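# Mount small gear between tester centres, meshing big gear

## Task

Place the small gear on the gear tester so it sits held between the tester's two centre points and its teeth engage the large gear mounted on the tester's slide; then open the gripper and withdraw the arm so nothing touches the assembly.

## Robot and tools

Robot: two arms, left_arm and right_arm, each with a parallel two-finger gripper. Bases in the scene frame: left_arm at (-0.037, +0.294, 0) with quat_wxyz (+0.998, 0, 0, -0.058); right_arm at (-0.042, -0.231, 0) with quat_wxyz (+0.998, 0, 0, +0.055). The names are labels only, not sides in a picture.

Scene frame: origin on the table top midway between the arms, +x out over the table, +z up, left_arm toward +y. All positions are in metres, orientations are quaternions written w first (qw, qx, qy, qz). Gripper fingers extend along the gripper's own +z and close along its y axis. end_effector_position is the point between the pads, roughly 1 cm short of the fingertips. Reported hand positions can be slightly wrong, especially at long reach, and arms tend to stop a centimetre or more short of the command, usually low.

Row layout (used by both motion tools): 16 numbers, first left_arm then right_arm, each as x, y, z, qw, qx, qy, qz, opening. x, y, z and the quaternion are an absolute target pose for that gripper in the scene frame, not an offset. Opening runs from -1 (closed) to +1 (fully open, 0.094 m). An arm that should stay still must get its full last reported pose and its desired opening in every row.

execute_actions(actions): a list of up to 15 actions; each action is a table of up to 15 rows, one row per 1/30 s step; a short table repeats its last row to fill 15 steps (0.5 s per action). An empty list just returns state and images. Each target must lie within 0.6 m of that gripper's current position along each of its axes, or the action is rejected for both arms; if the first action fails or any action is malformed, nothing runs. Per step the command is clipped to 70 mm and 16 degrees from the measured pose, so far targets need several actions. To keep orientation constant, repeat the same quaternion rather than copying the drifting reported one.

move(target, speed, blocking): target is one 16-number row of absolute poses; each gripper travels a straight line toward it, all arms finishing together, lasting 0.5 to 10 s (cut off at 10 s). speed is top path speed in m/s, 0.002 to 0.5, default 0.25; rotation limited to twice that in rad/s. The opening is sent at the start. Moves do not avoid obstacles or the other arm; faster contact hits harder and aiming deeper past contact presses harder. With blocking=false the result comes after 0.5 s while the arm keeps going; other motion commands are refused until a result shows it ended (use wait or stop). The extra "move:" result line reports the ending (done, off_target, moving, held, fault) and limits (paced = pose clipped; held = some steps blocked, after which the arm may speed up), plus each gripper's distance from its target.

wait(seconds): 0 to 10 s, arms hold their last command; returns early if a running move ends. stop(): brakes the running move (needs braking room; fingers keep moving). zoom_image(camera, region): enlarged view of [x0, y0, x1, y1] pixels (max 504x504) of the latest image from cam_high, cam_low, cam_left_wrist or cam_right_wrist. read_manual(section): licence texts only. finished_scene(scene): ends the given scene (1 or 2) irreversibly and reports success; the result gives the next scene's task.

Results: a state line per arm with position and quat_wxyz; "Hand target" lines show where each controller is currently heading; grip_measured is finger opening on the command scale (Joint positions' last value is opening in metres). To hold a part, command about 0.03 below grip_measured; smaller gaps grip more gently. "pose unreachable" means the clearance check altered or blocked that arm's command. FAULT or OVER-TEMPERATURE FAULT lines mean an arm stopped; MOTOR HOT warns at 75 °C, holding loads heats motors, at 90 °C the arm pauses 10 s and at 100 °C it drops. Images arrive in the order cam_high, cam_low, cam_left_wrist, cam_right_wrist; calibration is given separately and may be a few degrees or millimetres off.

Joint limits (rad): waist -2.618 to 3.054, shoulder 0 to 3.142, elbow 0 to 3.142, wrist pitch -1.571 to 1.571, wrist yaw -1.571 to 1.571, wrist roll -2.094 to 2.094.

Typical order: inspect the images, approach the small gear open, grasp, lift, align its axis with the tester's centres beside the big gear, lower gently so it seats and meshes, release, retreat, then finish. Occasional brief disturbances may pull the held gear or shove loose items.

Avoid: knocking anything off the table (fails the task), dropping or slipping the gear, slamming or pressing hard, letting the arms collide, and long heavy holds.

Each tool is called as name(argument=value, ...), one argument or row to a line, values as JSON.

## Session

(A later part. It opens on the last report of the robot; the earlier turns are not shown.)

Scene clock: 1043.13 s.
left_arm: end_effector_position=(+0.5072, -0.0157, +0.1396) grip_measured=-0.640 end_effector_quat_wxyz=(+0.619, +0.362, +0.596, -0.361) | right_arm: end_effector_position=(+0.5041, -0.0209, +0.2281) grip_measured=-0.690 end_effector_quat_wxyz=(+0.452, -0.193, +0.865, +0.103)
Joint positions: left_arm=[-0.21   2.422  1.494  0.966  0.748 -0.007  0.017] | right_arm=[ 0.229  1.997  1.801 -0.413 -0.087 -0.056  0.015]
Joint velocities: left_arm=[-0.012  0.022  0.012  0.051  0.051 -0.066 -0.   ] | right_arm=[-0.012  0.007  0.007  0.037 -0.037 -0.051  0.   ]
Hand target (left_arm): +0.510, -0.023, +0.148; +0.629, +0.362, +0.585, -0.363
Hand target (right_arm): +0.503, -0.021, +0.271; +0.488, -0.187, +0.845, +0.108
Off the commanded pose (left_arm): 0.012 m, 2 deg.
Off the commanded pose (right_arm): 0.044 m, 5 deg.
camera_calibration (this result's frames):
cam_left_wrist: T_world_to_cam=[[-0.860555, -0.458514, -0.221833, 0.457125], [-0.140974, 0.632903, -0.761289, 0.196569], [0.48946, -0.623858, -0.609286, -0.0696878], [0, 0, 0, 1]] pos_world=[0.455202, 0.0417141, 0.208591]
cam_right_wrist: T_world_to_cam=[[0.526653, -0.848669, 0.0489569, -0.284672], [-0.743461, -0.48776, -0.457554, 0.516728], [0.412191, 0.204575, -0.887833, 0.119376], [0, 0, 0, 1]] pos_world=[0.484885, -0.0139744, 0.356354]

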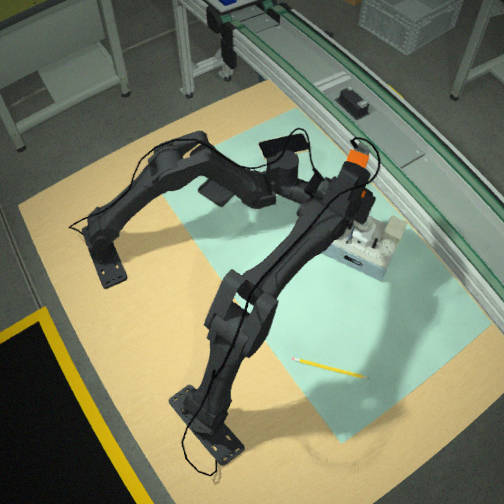

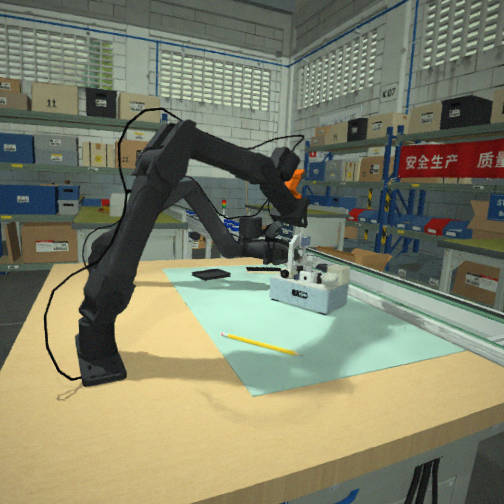

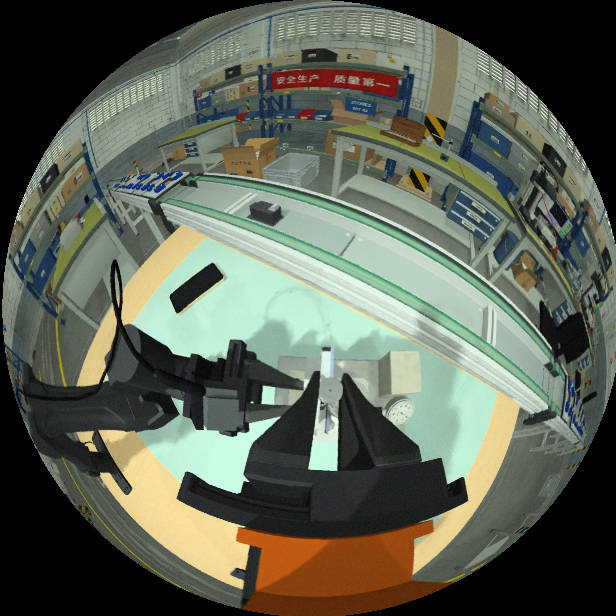

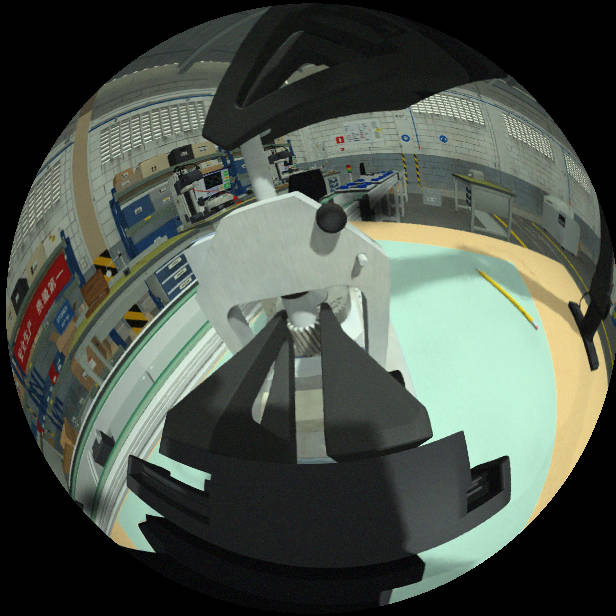

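execute_actions(
  actions=[
    [[0.5105,-0.0238,0.1477,0.6291,0.3625,0.5848,-0.3627,-0.672,0.504,-0.0205,0.2705,0.4882,-0.1874,0.8455,0.1082,-0.72],[0.5105,-0.0238,0.1474,0.6291,0.3625,0.5848,-0.3627,-0.672,0.504,-0.0205,0.269,0.4882,-0.1874,0.8455,0.1082,-0.72],[0.5105,-0.0238,0.1471,0.6291,0.3625,0.5848,-0.3627,-0.672,0.504,-0.0205,0.2675,0.4882,-0.1874,0.8455,0.1082,-0.72],[0.5105,-0.0238,0.1468,0.6291,0.3625,0.5848,-0.3627,-0.672,0.504,-0.0205,0.266,0.4882,-0.1874,0.8455,0.1082,-0.72],[0.5105,-0.0238,0.1465,0.6291,0.3625,0.5848,-0.3627,-0.672,0.504,-0.0205,0.2645,0.4882,-0.1874,0.8455,0.1082,-0.72],[0.5105,-0.0238,0.1462,0.6291,0.3625,0.5848,-0.3627,-0.672,0.504,-0.0205,0.263,0.4882,-0.1874,0.8455,0.1082,-0.72],[0.5105,-0.0238,0.1459,0.6291,0.3625,0.5848,-0.3627,-0.672,0.504,-0.0205,0.262,0.4882,-0.1874,0.8455,0.1082,-0.72],[0.5105,-0.0238,0.1456,0.6291,0.3625,0.5848,-0.3627,-0.672,0.504,-0.0205,0.261,0.4882,-0.1874,0.8455,0.1082,-0.72],[0.5105,-0.0238,0.1453,0.6291,0.3625,0.5848,-0.3627,-0.672,0.504,-0.0205,0.260,0.4882,-0.1874,0.8455,0.1082,-0.72],[0.5105,-0.0238,0.1450,0.6291,0.3625,0.5848,-0.3627,-0.672,0.504,-0.0205,0.259,0.4882,-0.1874,0.8455,0.1082,-0.72],[0.5105,-0.0238,0.1447,0.6291,0.3625,0.5848,-0.3627,-0.672,0.504,-0.0205,0.258,0.4882,-0.1874,0.8455,0.1082,-0.72],[0.5105,-0.0238,0.1444,0.6291,0.3625,0.5848,-0.3627,-0.672,0.504,-0.0205,0.257,0.4882,-0.1874,0.8455,0.1082,-0.72],[0.5105,-0.0238,0.1441,0.6291,0.3625,0.5848,-0.3627,-0.672,0.504,-0.0205,0.256,0.4882,-0.1874,0.8455,0.1082,-0.72],[0.5105,-0.0238,0.1438,0.6291,0.3625,0.5848,-0.3627,-0.672,0.504,-0.0205,0.255,0.4882,-0.1874,0.8455,0.1082,-0.72],[0.5105,-0.0238,0.1435,0.6291,0.3625,0.5848,-0.3627,-0.672,0.504,-0.0205,0.254,0.4882,-0.1874,0.8455,0.1082,-0.72]],
  ],
)

wait(
  seconds=0.3,
)

zoom_image(
  camera="cam_low",
  region=[275, 220, 335, 280],
)

Scene clock: 1067.23 s.
left_arm: end_effector_position=(+0.5072, -0.0157, +0.1374) grip_measured=-0.640 end_effector_quat_wxyz=(+0.622, +0.362, +0.593, -0.361) | right_arm: end_effector_position=(+0.5043, -0.0209, +0.2250) grip_measured=-0.690 end_effector_quat_wxyz=(+0.455, -0.193, +0.863, +0.104)
Joint positions: left_arm=[-0.21   2.433  1.494  0.987  0.748 -0.01   0.017] | right_arm=[ 0.229  1.993  1.777 -0.386 -0.087 -0.056  0.015]
Joint velocities: left_arm=[-0.017  0.012  0.007  0.007  0.007 -0.022  0.   ] | right_arm=[-0.007 -0.046 -0.125  0.168 -0.051  0.022  0.   ]
Hand target (left_arm): +0.510, -0.024, +0.144; +0.629, +0.362, +0.585, -0.363
Hand target (right_arm): +0.504, -0.021, +0.253; +0.487, -0.187, +0.846, +0.108
Off the commanded pose (left_arm): 0.011 m, 1 deg.
Off the commanded pose (right_arm): 0.029 m, 4 deg.
camera_calibration (this result's frames):
cam_left_wrist: T_world_to_cam=[[-0.859177, -0.459555, -0.224999, 0.456424], [-0.136007, 0.62902, -0.765399, 0.192906], [0.493272, -0.627012, -0.602942, -0.0739578], [0, 0, 0, 1]] pos_world=[0.454867, 0.0420377, 0.205753]
cam_right_wrist: T_world_to_cam=[[0.526313, -0.848789, 0.0505117, -0.284742], [-0.740312, -0.48665, -0.463799, 0.515323], [0.418249, 0.206709, -0.884499, 0.112808], [0, 0, 0, 1]] pos_world=[0.484181, -0.0142223, 0.353168]

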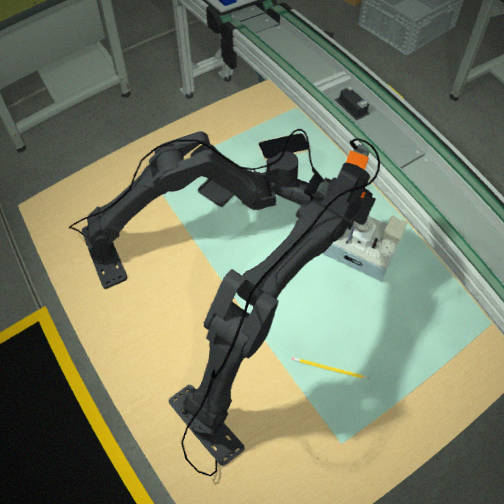

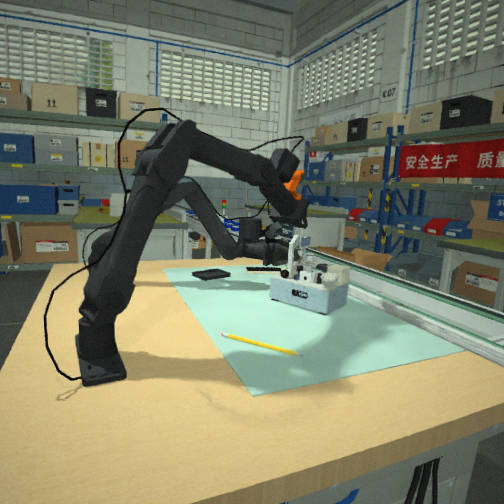

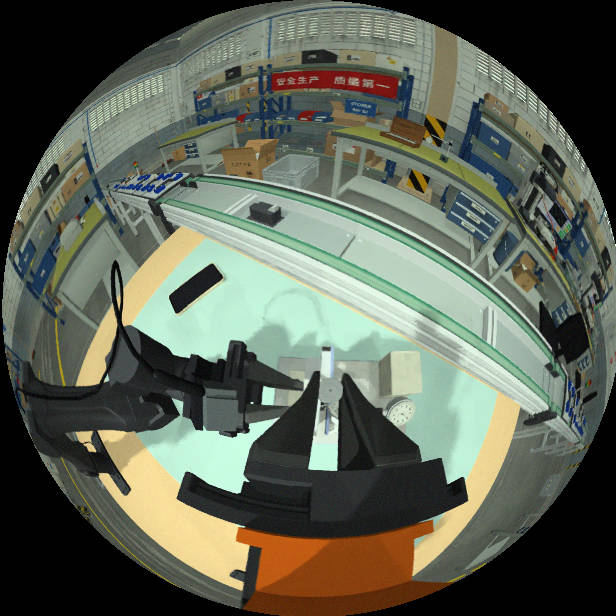

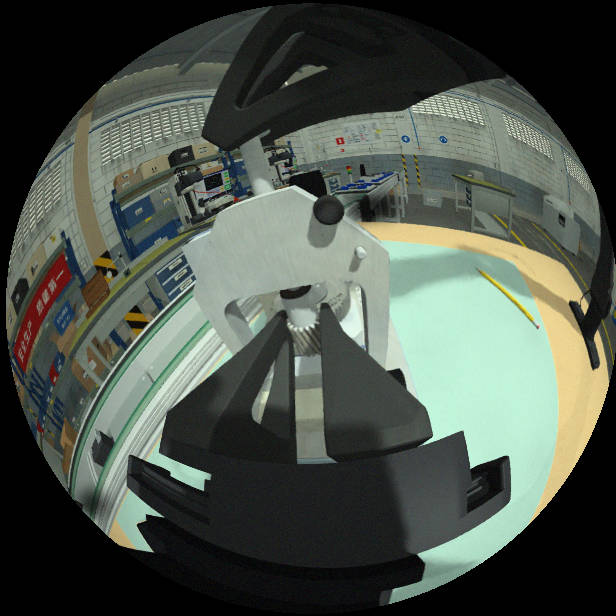

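Scene clock: 1067.53 s.
left_arm: end_effector_position=(+0.5072, -0.0157, +0.1373) grip_measured=-0.640 end_effector_quat_wxyz=(+0.622, +0.361, +0.593, -0.362) | right_arm: end_effector_position=(+0.5044, -0.0208, +0.2253) grip_measured=-0.690 end_effector_quat_wxyz=(+0.457, -0.193, +0.862, +0.104)
Joint positions: left_arm=[-0.21   2.435  1.494  0.989  0.748 -0.013  0.017] | right_arm=[ 0.229  1.99   1.77  -0.376 -0.087 -0.056  0.015]
Joint velocities: left_arm=[-0.007 -0.002  0.012  0.037 -0.007  0.081  0.001] | right_arm=[-0.002 -0.012  0.002 -0.037 -0.051  0.066 -0.   ]
Hand target (left_arm): +0.510, -0.024, +0.143; +0.629, +0.362, +0.585, -0.363
Hand target (right_arm): +0.504, -0.021, +0.254; +0.488, -0.187, +0.846, +0.108
Off the commanded pose (left_arm): 0.011 m, 1 deg.
Off the commanded pose (right_arm): 0.029 m, 4 deg.
wait: 0.30 s; at rest by 0.17 s
camera_calibration (this result's frames):
cam_left_wrist: T_world_to_cam=[[-0.85934, -0.45984, -0.223789, 0.456301], [-0.136389, 0.627822, -0.766314, 0.193095], [0.492881, -0.628002, -0.60223, -0.0739572], [0, 0, 0, 1]] pos_world=[0.454906, 0.042151, 0.205547]
cam_right_wrist: T_world_to_cam=[[0.526075, -0.848873, 0.051574, -0.284891], [-0.738133, -0.485882, -0.468058, 0.515376], [0.422381, 0.208165, -0.882192, 0.110417], [0, 0, 0, 1]] pos_world=[0.483652, -0.0144088, 0.353327]

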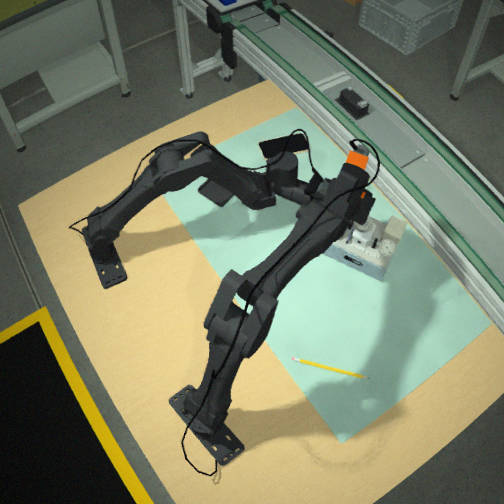

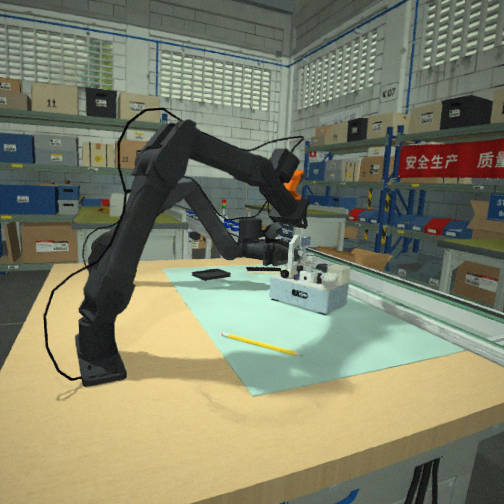

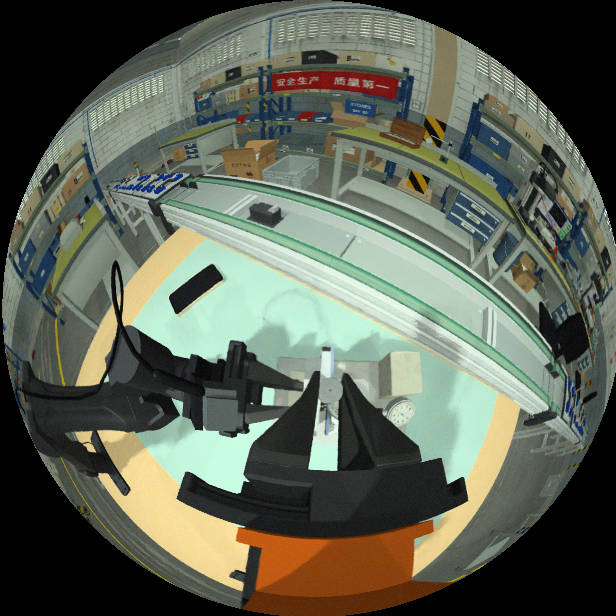

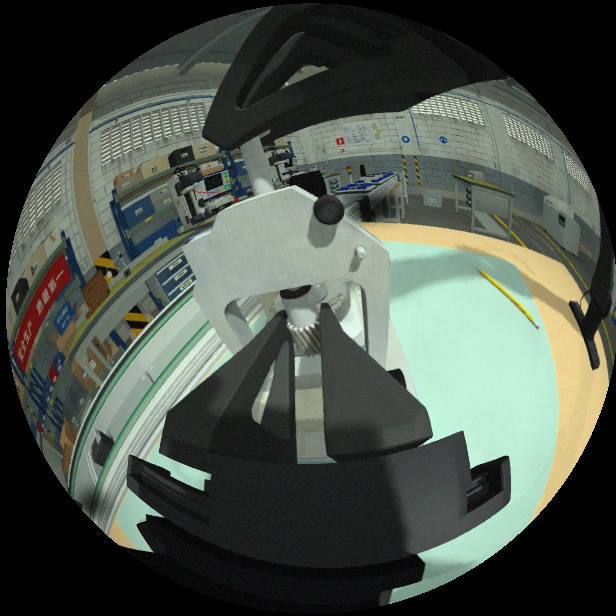

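Region (275, 220, 335, 280) of cam_low's 504x504 image, scaled by 8.400, with more detail than that image has.

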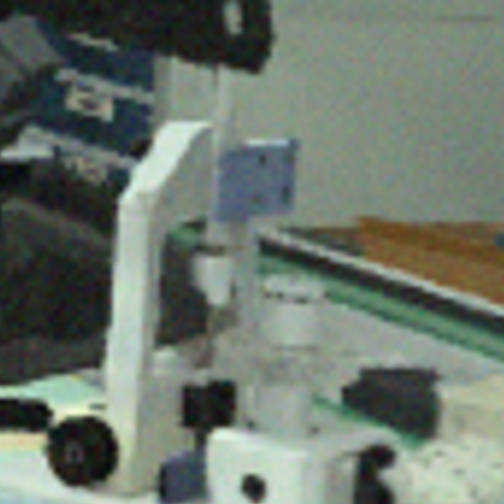

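execute_actions(
  actions=[
    [[0.5103,-0.0234,0.1434,0.6288,0.3624,0.5852,-0.3627,-0.672,0.504,-0.0205,0.2525,0.4882,-0.1874,0.8455,0.1082,-0.72],[0.5101,-0.0229,0.1432,0.6284,0.3624,0.5856,-0.3626,-0.672,0.504,-0.0205,0.2507,0.4882,-0.1874,0.8455,0.1082,-0.72],[0.5100,-0.0225,0.1431,0.6281,0.3623,0.5860,-0.3626,-0.672,0.504,-0.0205,0.2489,0.4882,-0.1874,0.8455,0.1082,-0.72],[0.5098,-0.0220,0.1430,0.6277,0.3622,0.5865,-0.3625,-0.672,0.504,-0.0205,0.2471,0.4882,-0.1874,0.8455,0.1082,-0.72],[0.5096,-0.0216,0.1428,0.6274,0.3622,0.5869,-0.3625,-0.672,0.504,-0.0205,0.2453,0.4882,-0.1874,0.8455,0.1082,-0.72],[0.5094,-0.0212,0.1427,0.6271,0.3621,0.5873,-0.3624,-0.672,0.504,-0.0205,0.2435,0.4882,-0.1874,0.8455,0.1082,-0.72],[0.5092,-0.0207,0.1426,0.6267,0.3620,0.5877,-0.3624,-0.672,0.504,-0.0205,0.2417,0.4882,-0.1874,0.8455,0.1082,-0.72],[0.5091,-0.0203,0.1424,0.6264,0.3620,0.5881,-0.3623,-0.672,0.504,-0.0205,0.2399,0.4882,-0.1874,0.8455,0.1082,-0.72],[0.5089,-0.0198,0.1423,0.6260,0.3619,0.5885,-0.3623,-0.672,0.504,-0.0205,0.2381,0.4882,-0.1874,0.8455,0.1082,-0.72],[0.5087,-0.0194,0.1422,0.6257,0.3618,0.5889,-0.3622,-0.672,0.504,-0.0205,0.2363,0.4882,-0.1874,0.8455,0.1082,-0.72],[0.5085,-0.0190,0.1420,0.6254,0.3618,0.5893,-0.3622,-0.672,0.504,-0.0205,0.2345,0.4882,-0.1874,0.8455,0.1082,-0.72],[0.5083,-0.0185,0.1419,0.6250,0.3617,0.5898,-0.3621,-0.672,0.504,-0.0205,0.2327,0.4882,-0.1874,0.8455,0.1082,-0.72],[0.5082,-0.0181,0.1418,0.6247,0.3616,0.5902,-0.3621,-0.672,0.504,-0.0205,0.2309,0.4882,-0.1874,0.8455,0.1082,-0.72],[0.5080,-0.0176,0.1416,0.6243,0.3616,0.5906,-0.3620,-0.672,0.504,-0.0205,0.2293,0.4882,-0.1874,0.8455,0.1082,-0.72],[0.5078,-0.0172,0.1415,0.6240,0.3615,0.5910,-0.3620,-0.672,0.504,-0.0205,0.2280,0.4882,-0.1874,0.8455,0.1082,-0.72]],
    [[0.5078,-0.0172,0.1415,0.6240,0.3615,0.5910,-0.3620,-0.672,0.504,-0.0205,0.2280,0.4882,-0.1874,0.8455,0.1082,-0.72],[0.5078,-0.0172,0.1415,0.6240,0.3615,0.5910,-0.3620,-0.672,0.504,-0.0205,0.2280,0.4882,-0.1874,0.8455,0.1082,-0.71],[0.5078,-0.0172,0.1415,0.6240,0.3615,0.5910,-0.3620,-0.672,0.504,-0.0205,0.2280,0.4882,-0.1874,0.8455,0.1082,-0.70],[0.5078,-0.0172,0.1415,0.6240,0.3615,0.5910,-0.3620,-0.662,0.504,-0.0205,0.2280,0.4882,-0.1874,0.8455,0.1082,-0.69],[0.5078,-0.0172,0.1415,0.6240,0.3615,0.5910,-0.3620,-0.652,0.504,-0.0205,0.2280,0.4882,-0.1874,0.8455,0.1082,-0.67],[0.5078,-0.0172,0.1415,0.6240,0.3615,0.5910,-0.3620,-0.642,0.504,-0.0205,0.2280,0.4882,-0.1874,0.8455,0.1082,-0.64],[0.5078,-0.0172,0.1415,0.6240,0.3615,0.5910,-0.3620,-0.63,0.504,-0.0205,0.2280,0.4882,-0.1874,0.8455,0.1082,-0.60],[0.5078,-0.0172,0.1415,0.6240,0.3615,0.5910,-0.3620,-0.61,0.504,-0.0205,0.2280,0.4882,-0.1874,0.8455,0.1082,-0.55],[0.5078,-0.0172,0.1415,0.6240,0.3615,0.5910,-0.3620,-0.58,0.504,-0.0205,0.2280,0.4882,-0.1874,0.8455,0.1082,-0.50],[0.5078,-0.0172,0.1415,0.6240,0.3615,0.5910,-0.3620,-0.54,0.504,-0.0205,0.2280,0.4882,-0.1874,0.8455,0.1082,-0.45],[0.5078,-0.0172,0.1415,0.6240,0.3615,0.5910,-0.3620,-0.50,0.504,-0.0205,0.2280,0.4882,-0.1874,0.8455,0.1082,-0.40],[0.5078,-0.0172,0.1415,0.6240,0.3615,0.5910,-0.3620,-0.46,0.504,-0.0205,0.2280,0.4882,-0.1874,0.8455,0.1082,-0.35],[0.5078,-0.0172,0.1415,0.6240,0.3615,0.5910,-0.3620,-0.42,0.504,-0.0205,0.2280,0.4882,-0.1874,0.8455,0.1082,-0.31],[0.5078,-0.0172,0.1415,0.6240,0.3615,0.5910,-0.3620,-0.38,0.504,-0.0205,0.2280,0.4882,-0.1874,0.8455,0.1082,-0.28],[0.5078,-0.0172,0.1415,0.6240,0.3615,0.5910,-0.3620,-0.35,0.504,-0.0205,0.2280,0.4882,-0.1874,0.8455,0.1082,-0.26]],
  ],
)

zoom_image(
  camera="cam_right_wrist",
  region=[220, 250, 400, 410],
)

Scene clock: 1107.87 s.
left_arm: end_effector_position=(+0.5071, -0.0158, +0.1370) grip_measured=-0.367 end_effector_quat_wxyz=(+0.621, +0.361, +0.594, -0.363) | right_arm: end_effector_position=(+0.5063, -0.0202, +0.2259) grip_measured=-0.273 end_effector_quat_wxyz=(+0.486, -0.191, +0.846, +0.107)
Joint positions: left_arm=[-0.21   2.435  1.494  0.988  0.749 -0.015  0.03 ] | right_arm=[ 0.229  1.963  1.678 -0.245 -0.087 -0.056  0.034]
Joint velocities: left_arm=[ 0.002  0.007 -0.007  0.022 -0.022 -0.081  0.029] | right_arm=[ 0.002 -0.017 -0.007  0.066  0.081 -0.066  0.021]
Hand target (left_arm): +0.508, -0.017, +0.142; +0.624, +0.361, +0.591, -0.362
Hand target (right_arm): +0.504, -0.020, +0.228; +0.488, -0.187, +0.846, +0.108
Off the commanded pose (left_arm): 0.005 m, 0 deg.
Off the commanded pose (right_arm): 0.003 m, 0 deg.
camera_calibration (this result's frames):
cam_left_wrist: T_world_to_cam=[[-0.860413, -0.459269, -0.22082, 0.45627], [-0.138224, 0.627409, -0.766324, 0.193868], [0.490493, -0.628833, -0.603313, -0.0727409], [0, 0, 0, 1]] pos_world=[0.455057, 0.0421737, 0.205434]
cam_right_wrist: T_world_to_cam=[[0.52238, -0.850175, 0.0657402, -0.286702], [-0.706882, -0.474871, -0.524228, 0.514442], [0.476904, 0.227376, -0.849037, 0.0753031], [0, 0, 0, 1]] pos_world=[0.477505, -0.0165747, 0.352468]

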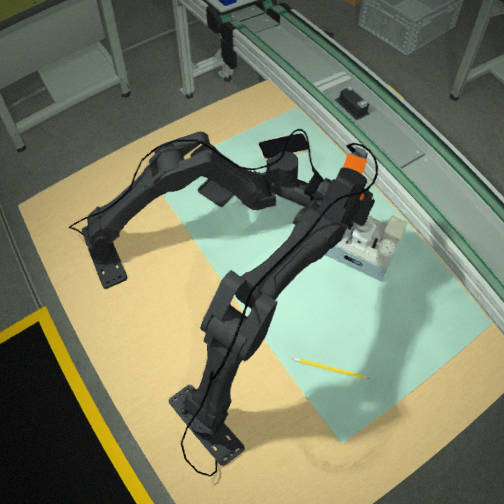

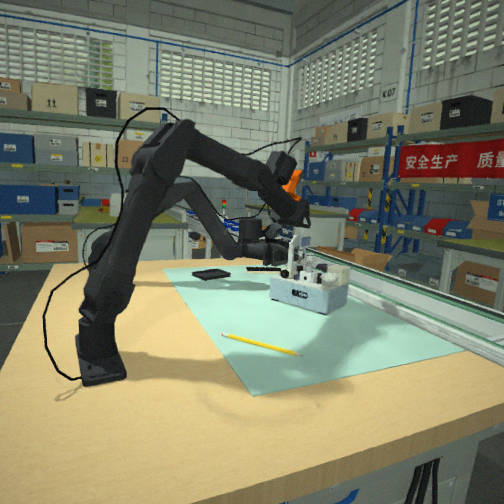

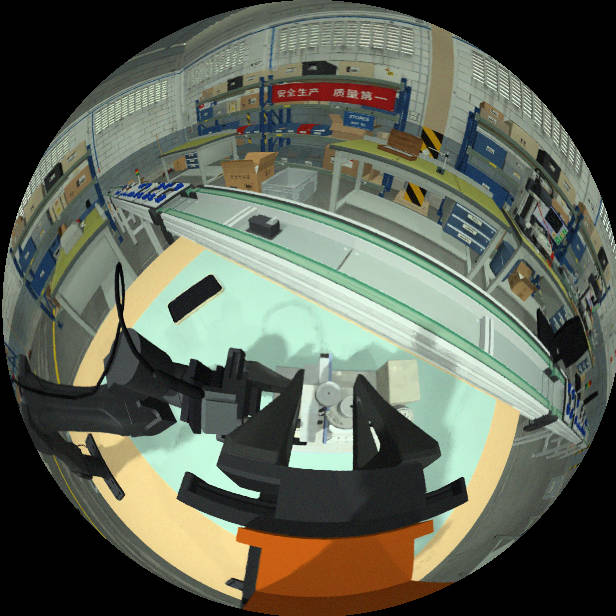

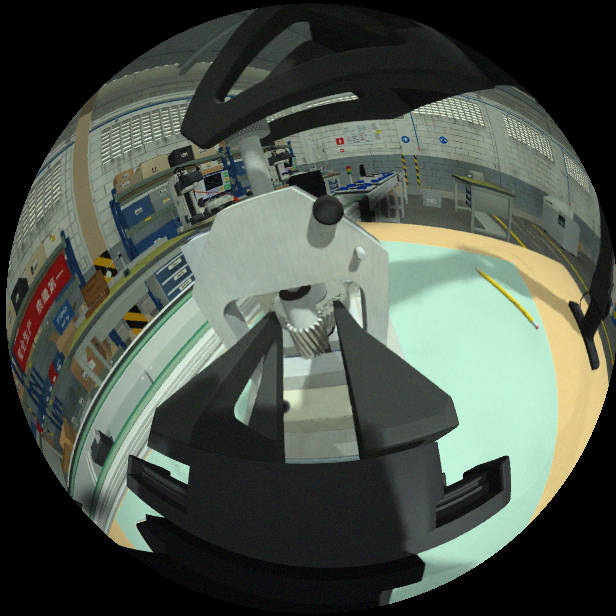

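Region (220, 250, 400, 410) of cam_right_wrist's 616x616 image, scaled by 2.800, with more detail than that image has.

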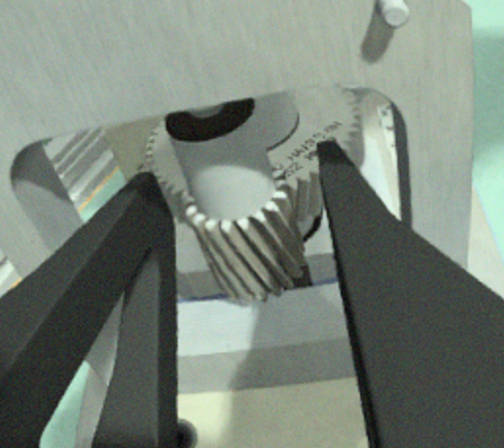

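move(
  target=[0.4646,0.0632,0.144,0.6240,0.3615,0.5910,-0.3620,-0.35,0.459,-0.042,0.258,0.4882,-0.1874,0.8455,0.1082,-0.26],
  speed=0.08,
)

zoom_image(
  camera="cam_right_wrist",
  region=[240, 190, 380, 330],
)

zoom_image(
  camera="cam_low",
  region=[275, 220, 335, 280],
)

Scene clock: 1119.03 s.
left_arm: end_effector_position=(+0.4687, +0.0607, +0.1414) grip_measured=-0.352 end_effector_quat_wxyz=(+0.628, +0.362, +0.590, -0.357) | right_arm: end_effector_position=(+0.4649, -0.0380, +0.2598) grip_measured=-0.262 end_effector_quat_wxyz=(+0.495, -0.188, +0.841, +0.107)
Joint positions: left_arm=[-0.07   2.275  1.179  1.162  0.88  -0.017  0.03 ] | right_arm=[ 0.223  1.774  1.548 -0.285 -0.087 -0.056  0.035]
Joint velocities: left_arm=[-0.007 -0.012 -0.017 -0.037  0.051 -0.007 -0.   ] | right_arm=[-0.007  0.012  0.017  0.007  0.007  0.051 -0.   ]
Hand target (left_arm): +0.464, +0.063, +0.144; +0.624, +0.361, +0.591, -0.362
Hand target (right_arm): +0.460, -0.042, +0.258; +0.488, -0.187, +0.845, +0.108
Off the commanded pose (left_arm): 0.005 m, 1 deg.
Off the commanded pose (right_arm): 0.007 m, 1 deg.
move: done
camera_calibration (this result's frames):
cam_left_wrist: T_world_to_cam=[[-0.852729, -0.465582, -0.236828, 0.458317], [-0.129334, 0.627456, -0.767836, 0.140015], [0.50609, -0.624126, -0.595265, -0.0119188], [0, 0, 0, 1]] pos_world=[0.41496, 0.118091, 0.208956]
cam_right_wrist: T_world_to_cam=[[0.516524, -0.85343, 0.0697141, -0.280878], [-0.699485, -0.467504, -0.540519, 0.495594], [0.493887, 0.230427, -0.838438, 0.117324], [0, 0, 0, 1]] pos_world=[0.433795, -0.0350527, 0.385828]

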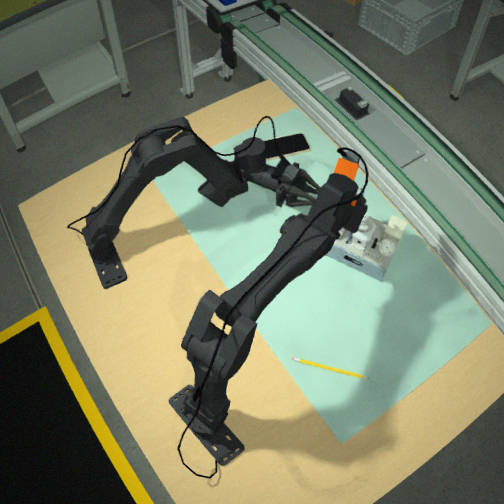

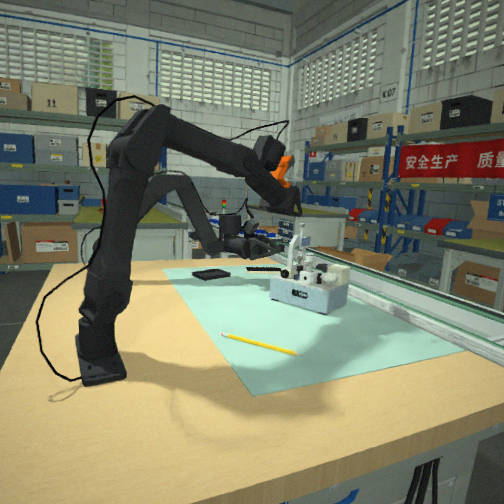

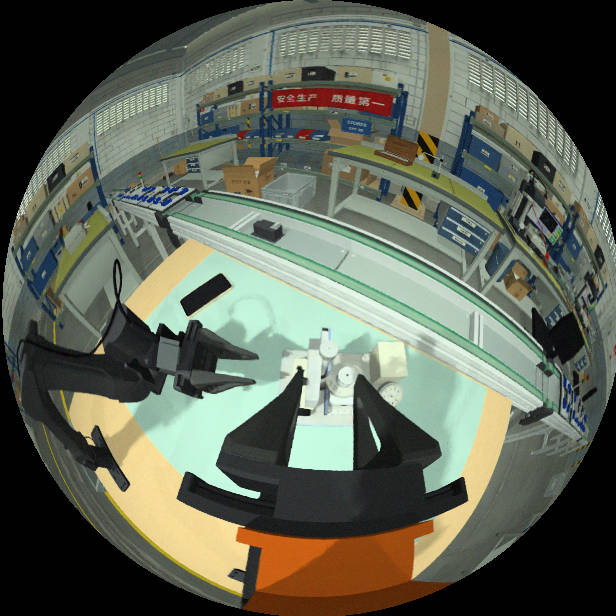

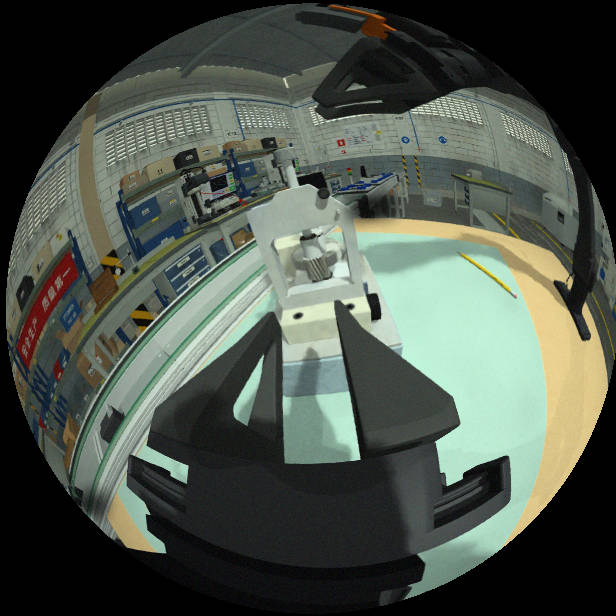

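Region (240, 190, 380, 330) of cam_right_wrist's 616x616 image, scaled by 3.600, with more detail than that image has.

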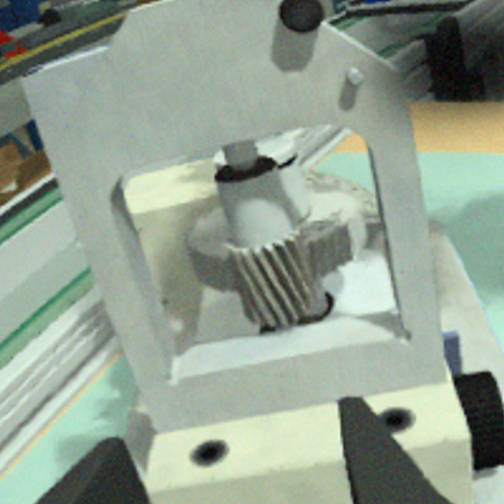

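Region (275, 220, 335, 280) of cam_low's 504x504 image, scaled by 8.400, with more detail than that image has.

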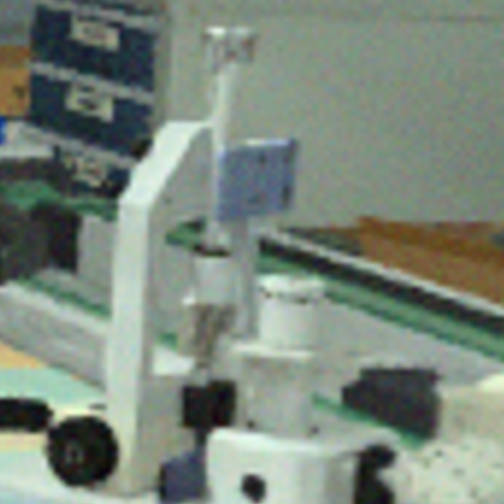

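zoom_image(
  camera="cam_left_wrist",
  region=[300, 335, 380, 415],
)

zoom_image(
  camera="cam_right_wrist",
  region=[280, 220, 350, 290],
)

Region (300, 335, 380, 415) of cam_left_wrist's 616x616 image, scaled by 6.300, with more detail than that image has.

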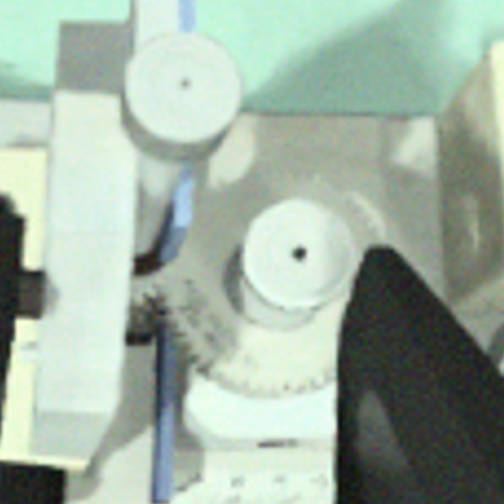

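Region (280, 220, 350, 290) of cam_right_wrist's 616x616 image, scaled by 7.200, with more detail than that image has.

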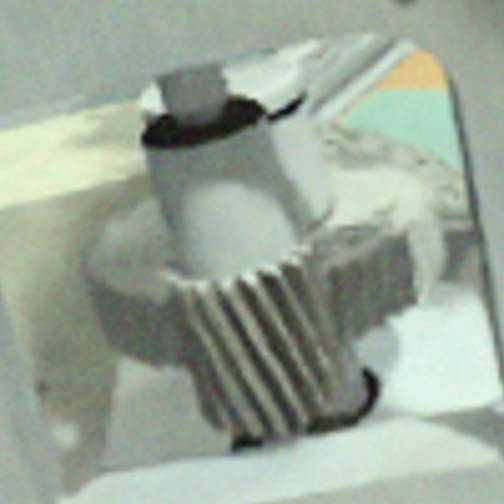

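move(
  target=[0.415,0.14,0.17,0.6240,0.3615,0.5910,-0.3620,-0.35,0.4215,-0.121,0.152,0.4882,-0.1874,0.8455,0.1082,-0.26],
  speed=0.2,
)

Scene clock: 1137.87 s.
left_arm: end_effector_position=(+0.4199, +0.1387, +0.1699) grip_measured=-0.352 end_effector_quat_wxyz=(+0.629, +0.363, +0.588, -0.356) | right_arm: end_effector_position=(+0.4222, -0.1213, +0.1453) grip_measured=-0.262 end_effector_quat_wxyz=(+0.480, -0.181, +0.851, +0.109)
Joint positions: left_arm=[ 0.113  2.055  0.919  1.23   1.065 -0.045  0.03 ] | right_arm=[ 0.025  1.649  0.968  0.12  -0.255 -0.143  0.035]
Joint velocities: left_arm=[ 0.002 -0.002 -0.012  0.022 -0.095 -0.022 -0.   ] | right_arm=[-0.002 -0.007 -0.017 -0.022  0.037  0.007  0.   ]
Hand target (left_arm): +0.414, +0.139, +0.170; +0.624, +0.361, +0.590, -0.363
Hand target (right_arm): +0.421, -0.121, +0.153; +0.488, -0.186, +0.846, +0.111
Off the commanded pose (left_arm): 0.005 m, 1 deg.
Off the commanded pose (right_arm): 0.007 m, 1 deg.
move: done
camera_calibration (this result's frames):
cam_left_wrist: T_world_to_cam=[[-0.852113, -0.464997, -0.240171, 0.459979], [-0.12519, 0.626682, -0.769154, 0.105238], [0.508165, -0.625338, -0.592217, 0.0772385], [0, 0, 0, 1]] pos_world=[0.365879, 0.196238, 0.23716]
cam_right_wrist: T_world_to_cam=[[0.509762, -0.858983, 0.0478545, -0.316632], [-0.723774, -0.458263, -0.515893, 0.372709], [0.465074, 0.228347, -0.855315, 0.075972], [0, 0, 0, 1]] pos_world=[0.395832, -0.118531, 0.27241]

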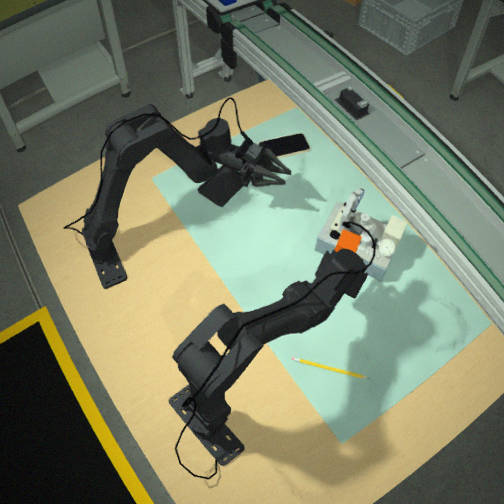

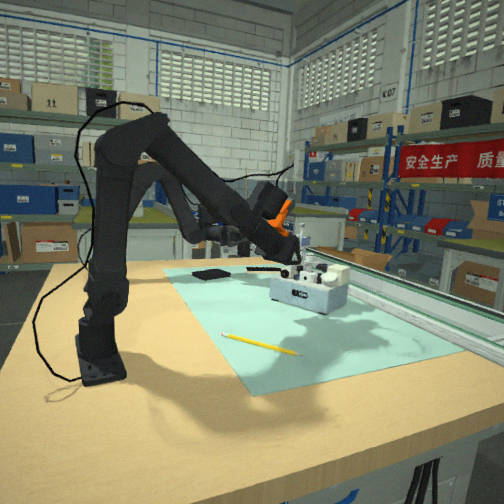

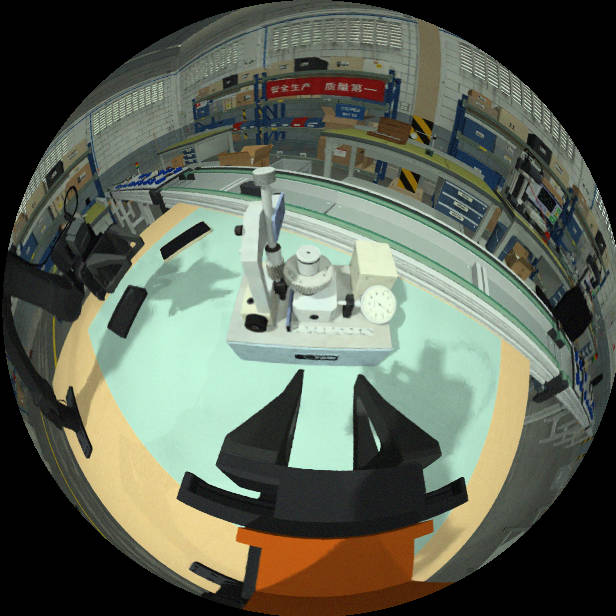

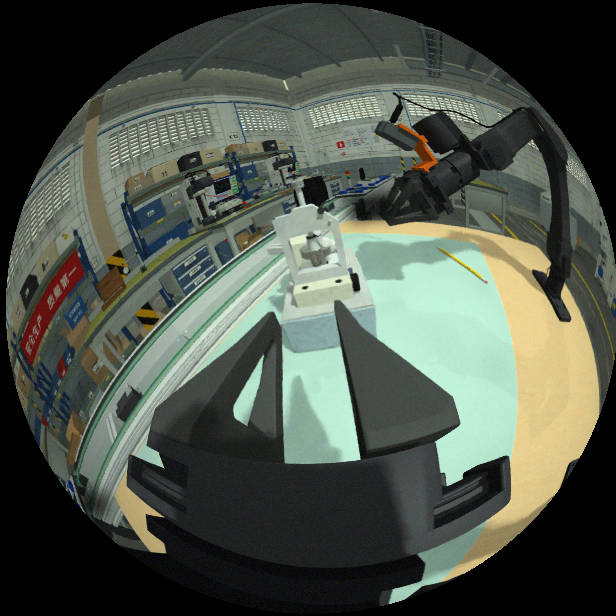

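zoom_image(
  camera="cam_left_wrist",
  region=[255, 230, 335, 310],
)

zoom_image(
  camera="cam_left_wrist",
  region=[262, 250, 306, 294],
)

Region (255, 230, 335, 310) of cam_left_wrist's 616x616 image, scaled by 6.300, with more detail than that image has.

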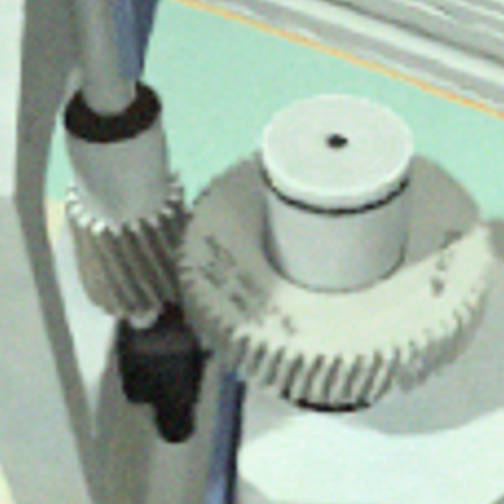

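Region (262, 250, 306, 294) of cam_left_wrist's 616x616 image, scaled by 11.455, with more detail than that image has.

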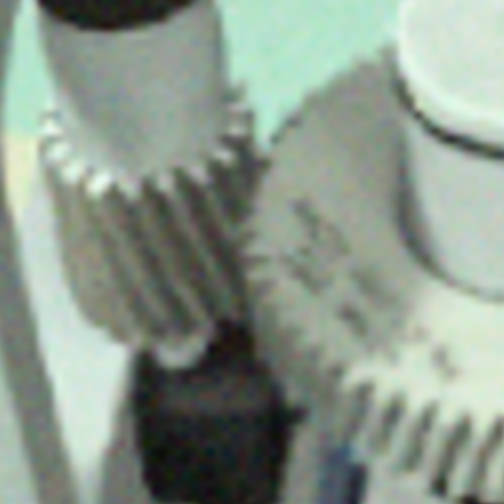

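move(
  target=[0.39,0.17,0.18,0.6240,0.3615,0.5910,-0.3620,-0.35,0.34,-0.175,0.19,0.4882,-0.1874,0.8455,0.1082,-0.26],
  speed=0.2,
)

zoom_image(
  camera="cam_high",
  region=[300, 170, 420, 290],
)

Scene clock: 1155.07 s.
left_arm: end_effector_position=(+0.3952, +0.1681, +0.1798) grip_measured=-0.352 end_effector_quat_wxyz=(+0.628, +0.364, +0.588, -0.357) | right_arm: end_effector_position=(+0.3470, -0.1745, +0.1950) grip_measured=-0.262 end_effector_quat_wxyz=(+0.496, -0.184, +0.842, +0.107)
Joint positions: left_arm=[ 0.199  1.966  0.823  1.252  1.153 -0.061  0.03 ] | right_arm=[-0.148  1.264  0.818 -0.109 -0.403 -0.242  0.035]
Joint velocities: left_arm=[-0.007 -0.002 -0.007 -0.081 -0.051  0.007 -0.   ] | right_arm=[-0.002  0.007 -0.017  0.022 -0.007  0.007  0.   ]
Hand target (left_arm): +0.390, +0.170, +0.180; +0.624, +0.361, +0.591, -0.362
Hand target (right_arm): +0.341, -0.175, +0.191; +0.489, -0.186, +0.845, +0.110
Off the commanded pose (left_arm): 0.006 m, 1 deg.
Off the commanded pose (right_arm): 0.009 m, 1 deg.
move: done
camera_calibration (this result's frames):
cam_left_wrist: T_world_to_cam=[[-0.853364, -0.46208, -0.241357, 0.455272], [-0.122956, 0.628315, -0.768181, 0.089932], [0.506609, -0.625861, -0.592997, 0.114855], [0, 0, 0, 1]] pos_world=[0.341384, 0.22575, 0.247076]
cam_right_wrist: T_world_to_cam=[[0.509709, -0.857812, 0.0659888, -0.329714], [-0.703331, -0.459632, -0.542276, 0.317386], [0.495502, 0.229991, -0.837605, 0.151919], [0, 0, 0, 1]] pos_world=[0.316009, -0.171892, 0.321117]

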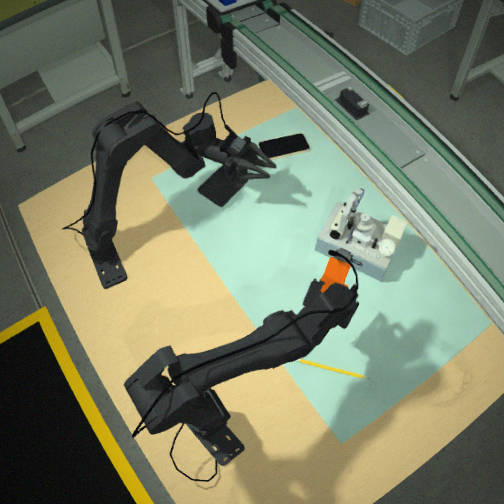

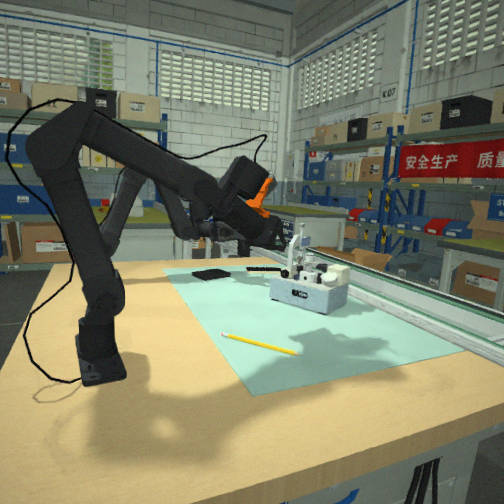

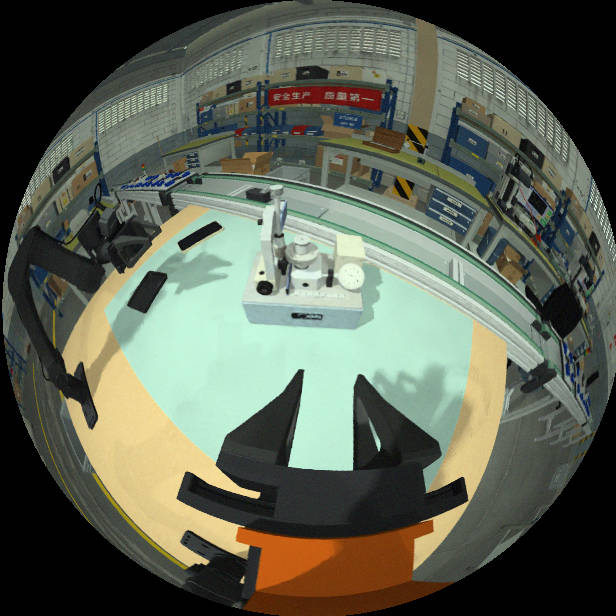

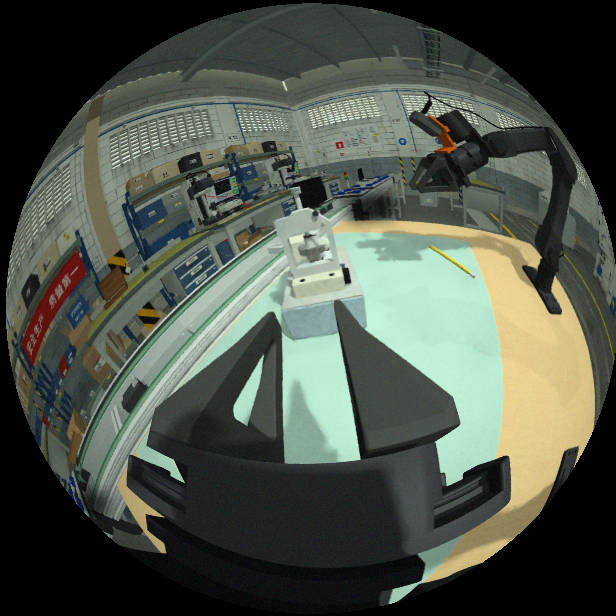

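Region (300, 170, 420, 290) of cam_high's 504x504 image, scaled by 4.200, with more detail than that image has.

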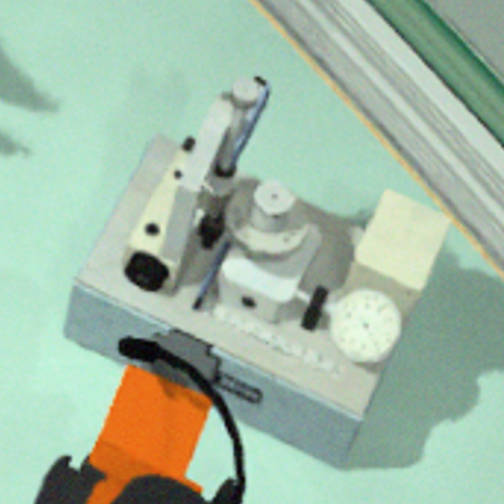

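zoom_image(
  camera="cam_left_wrist",
  region=[262, 220, 322, 280],
)

Region (262, 220, 322, 280) of cam_left_wrist's 616x616 image, scaled by 8.400, with more detail than that image has.

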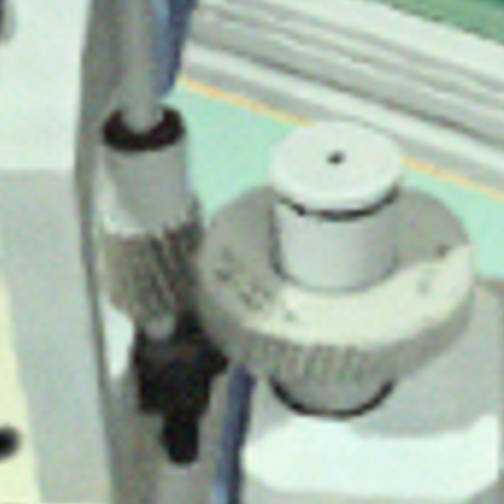

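finished_scene(
  scene=2,
)

The scene is finished: the task was done.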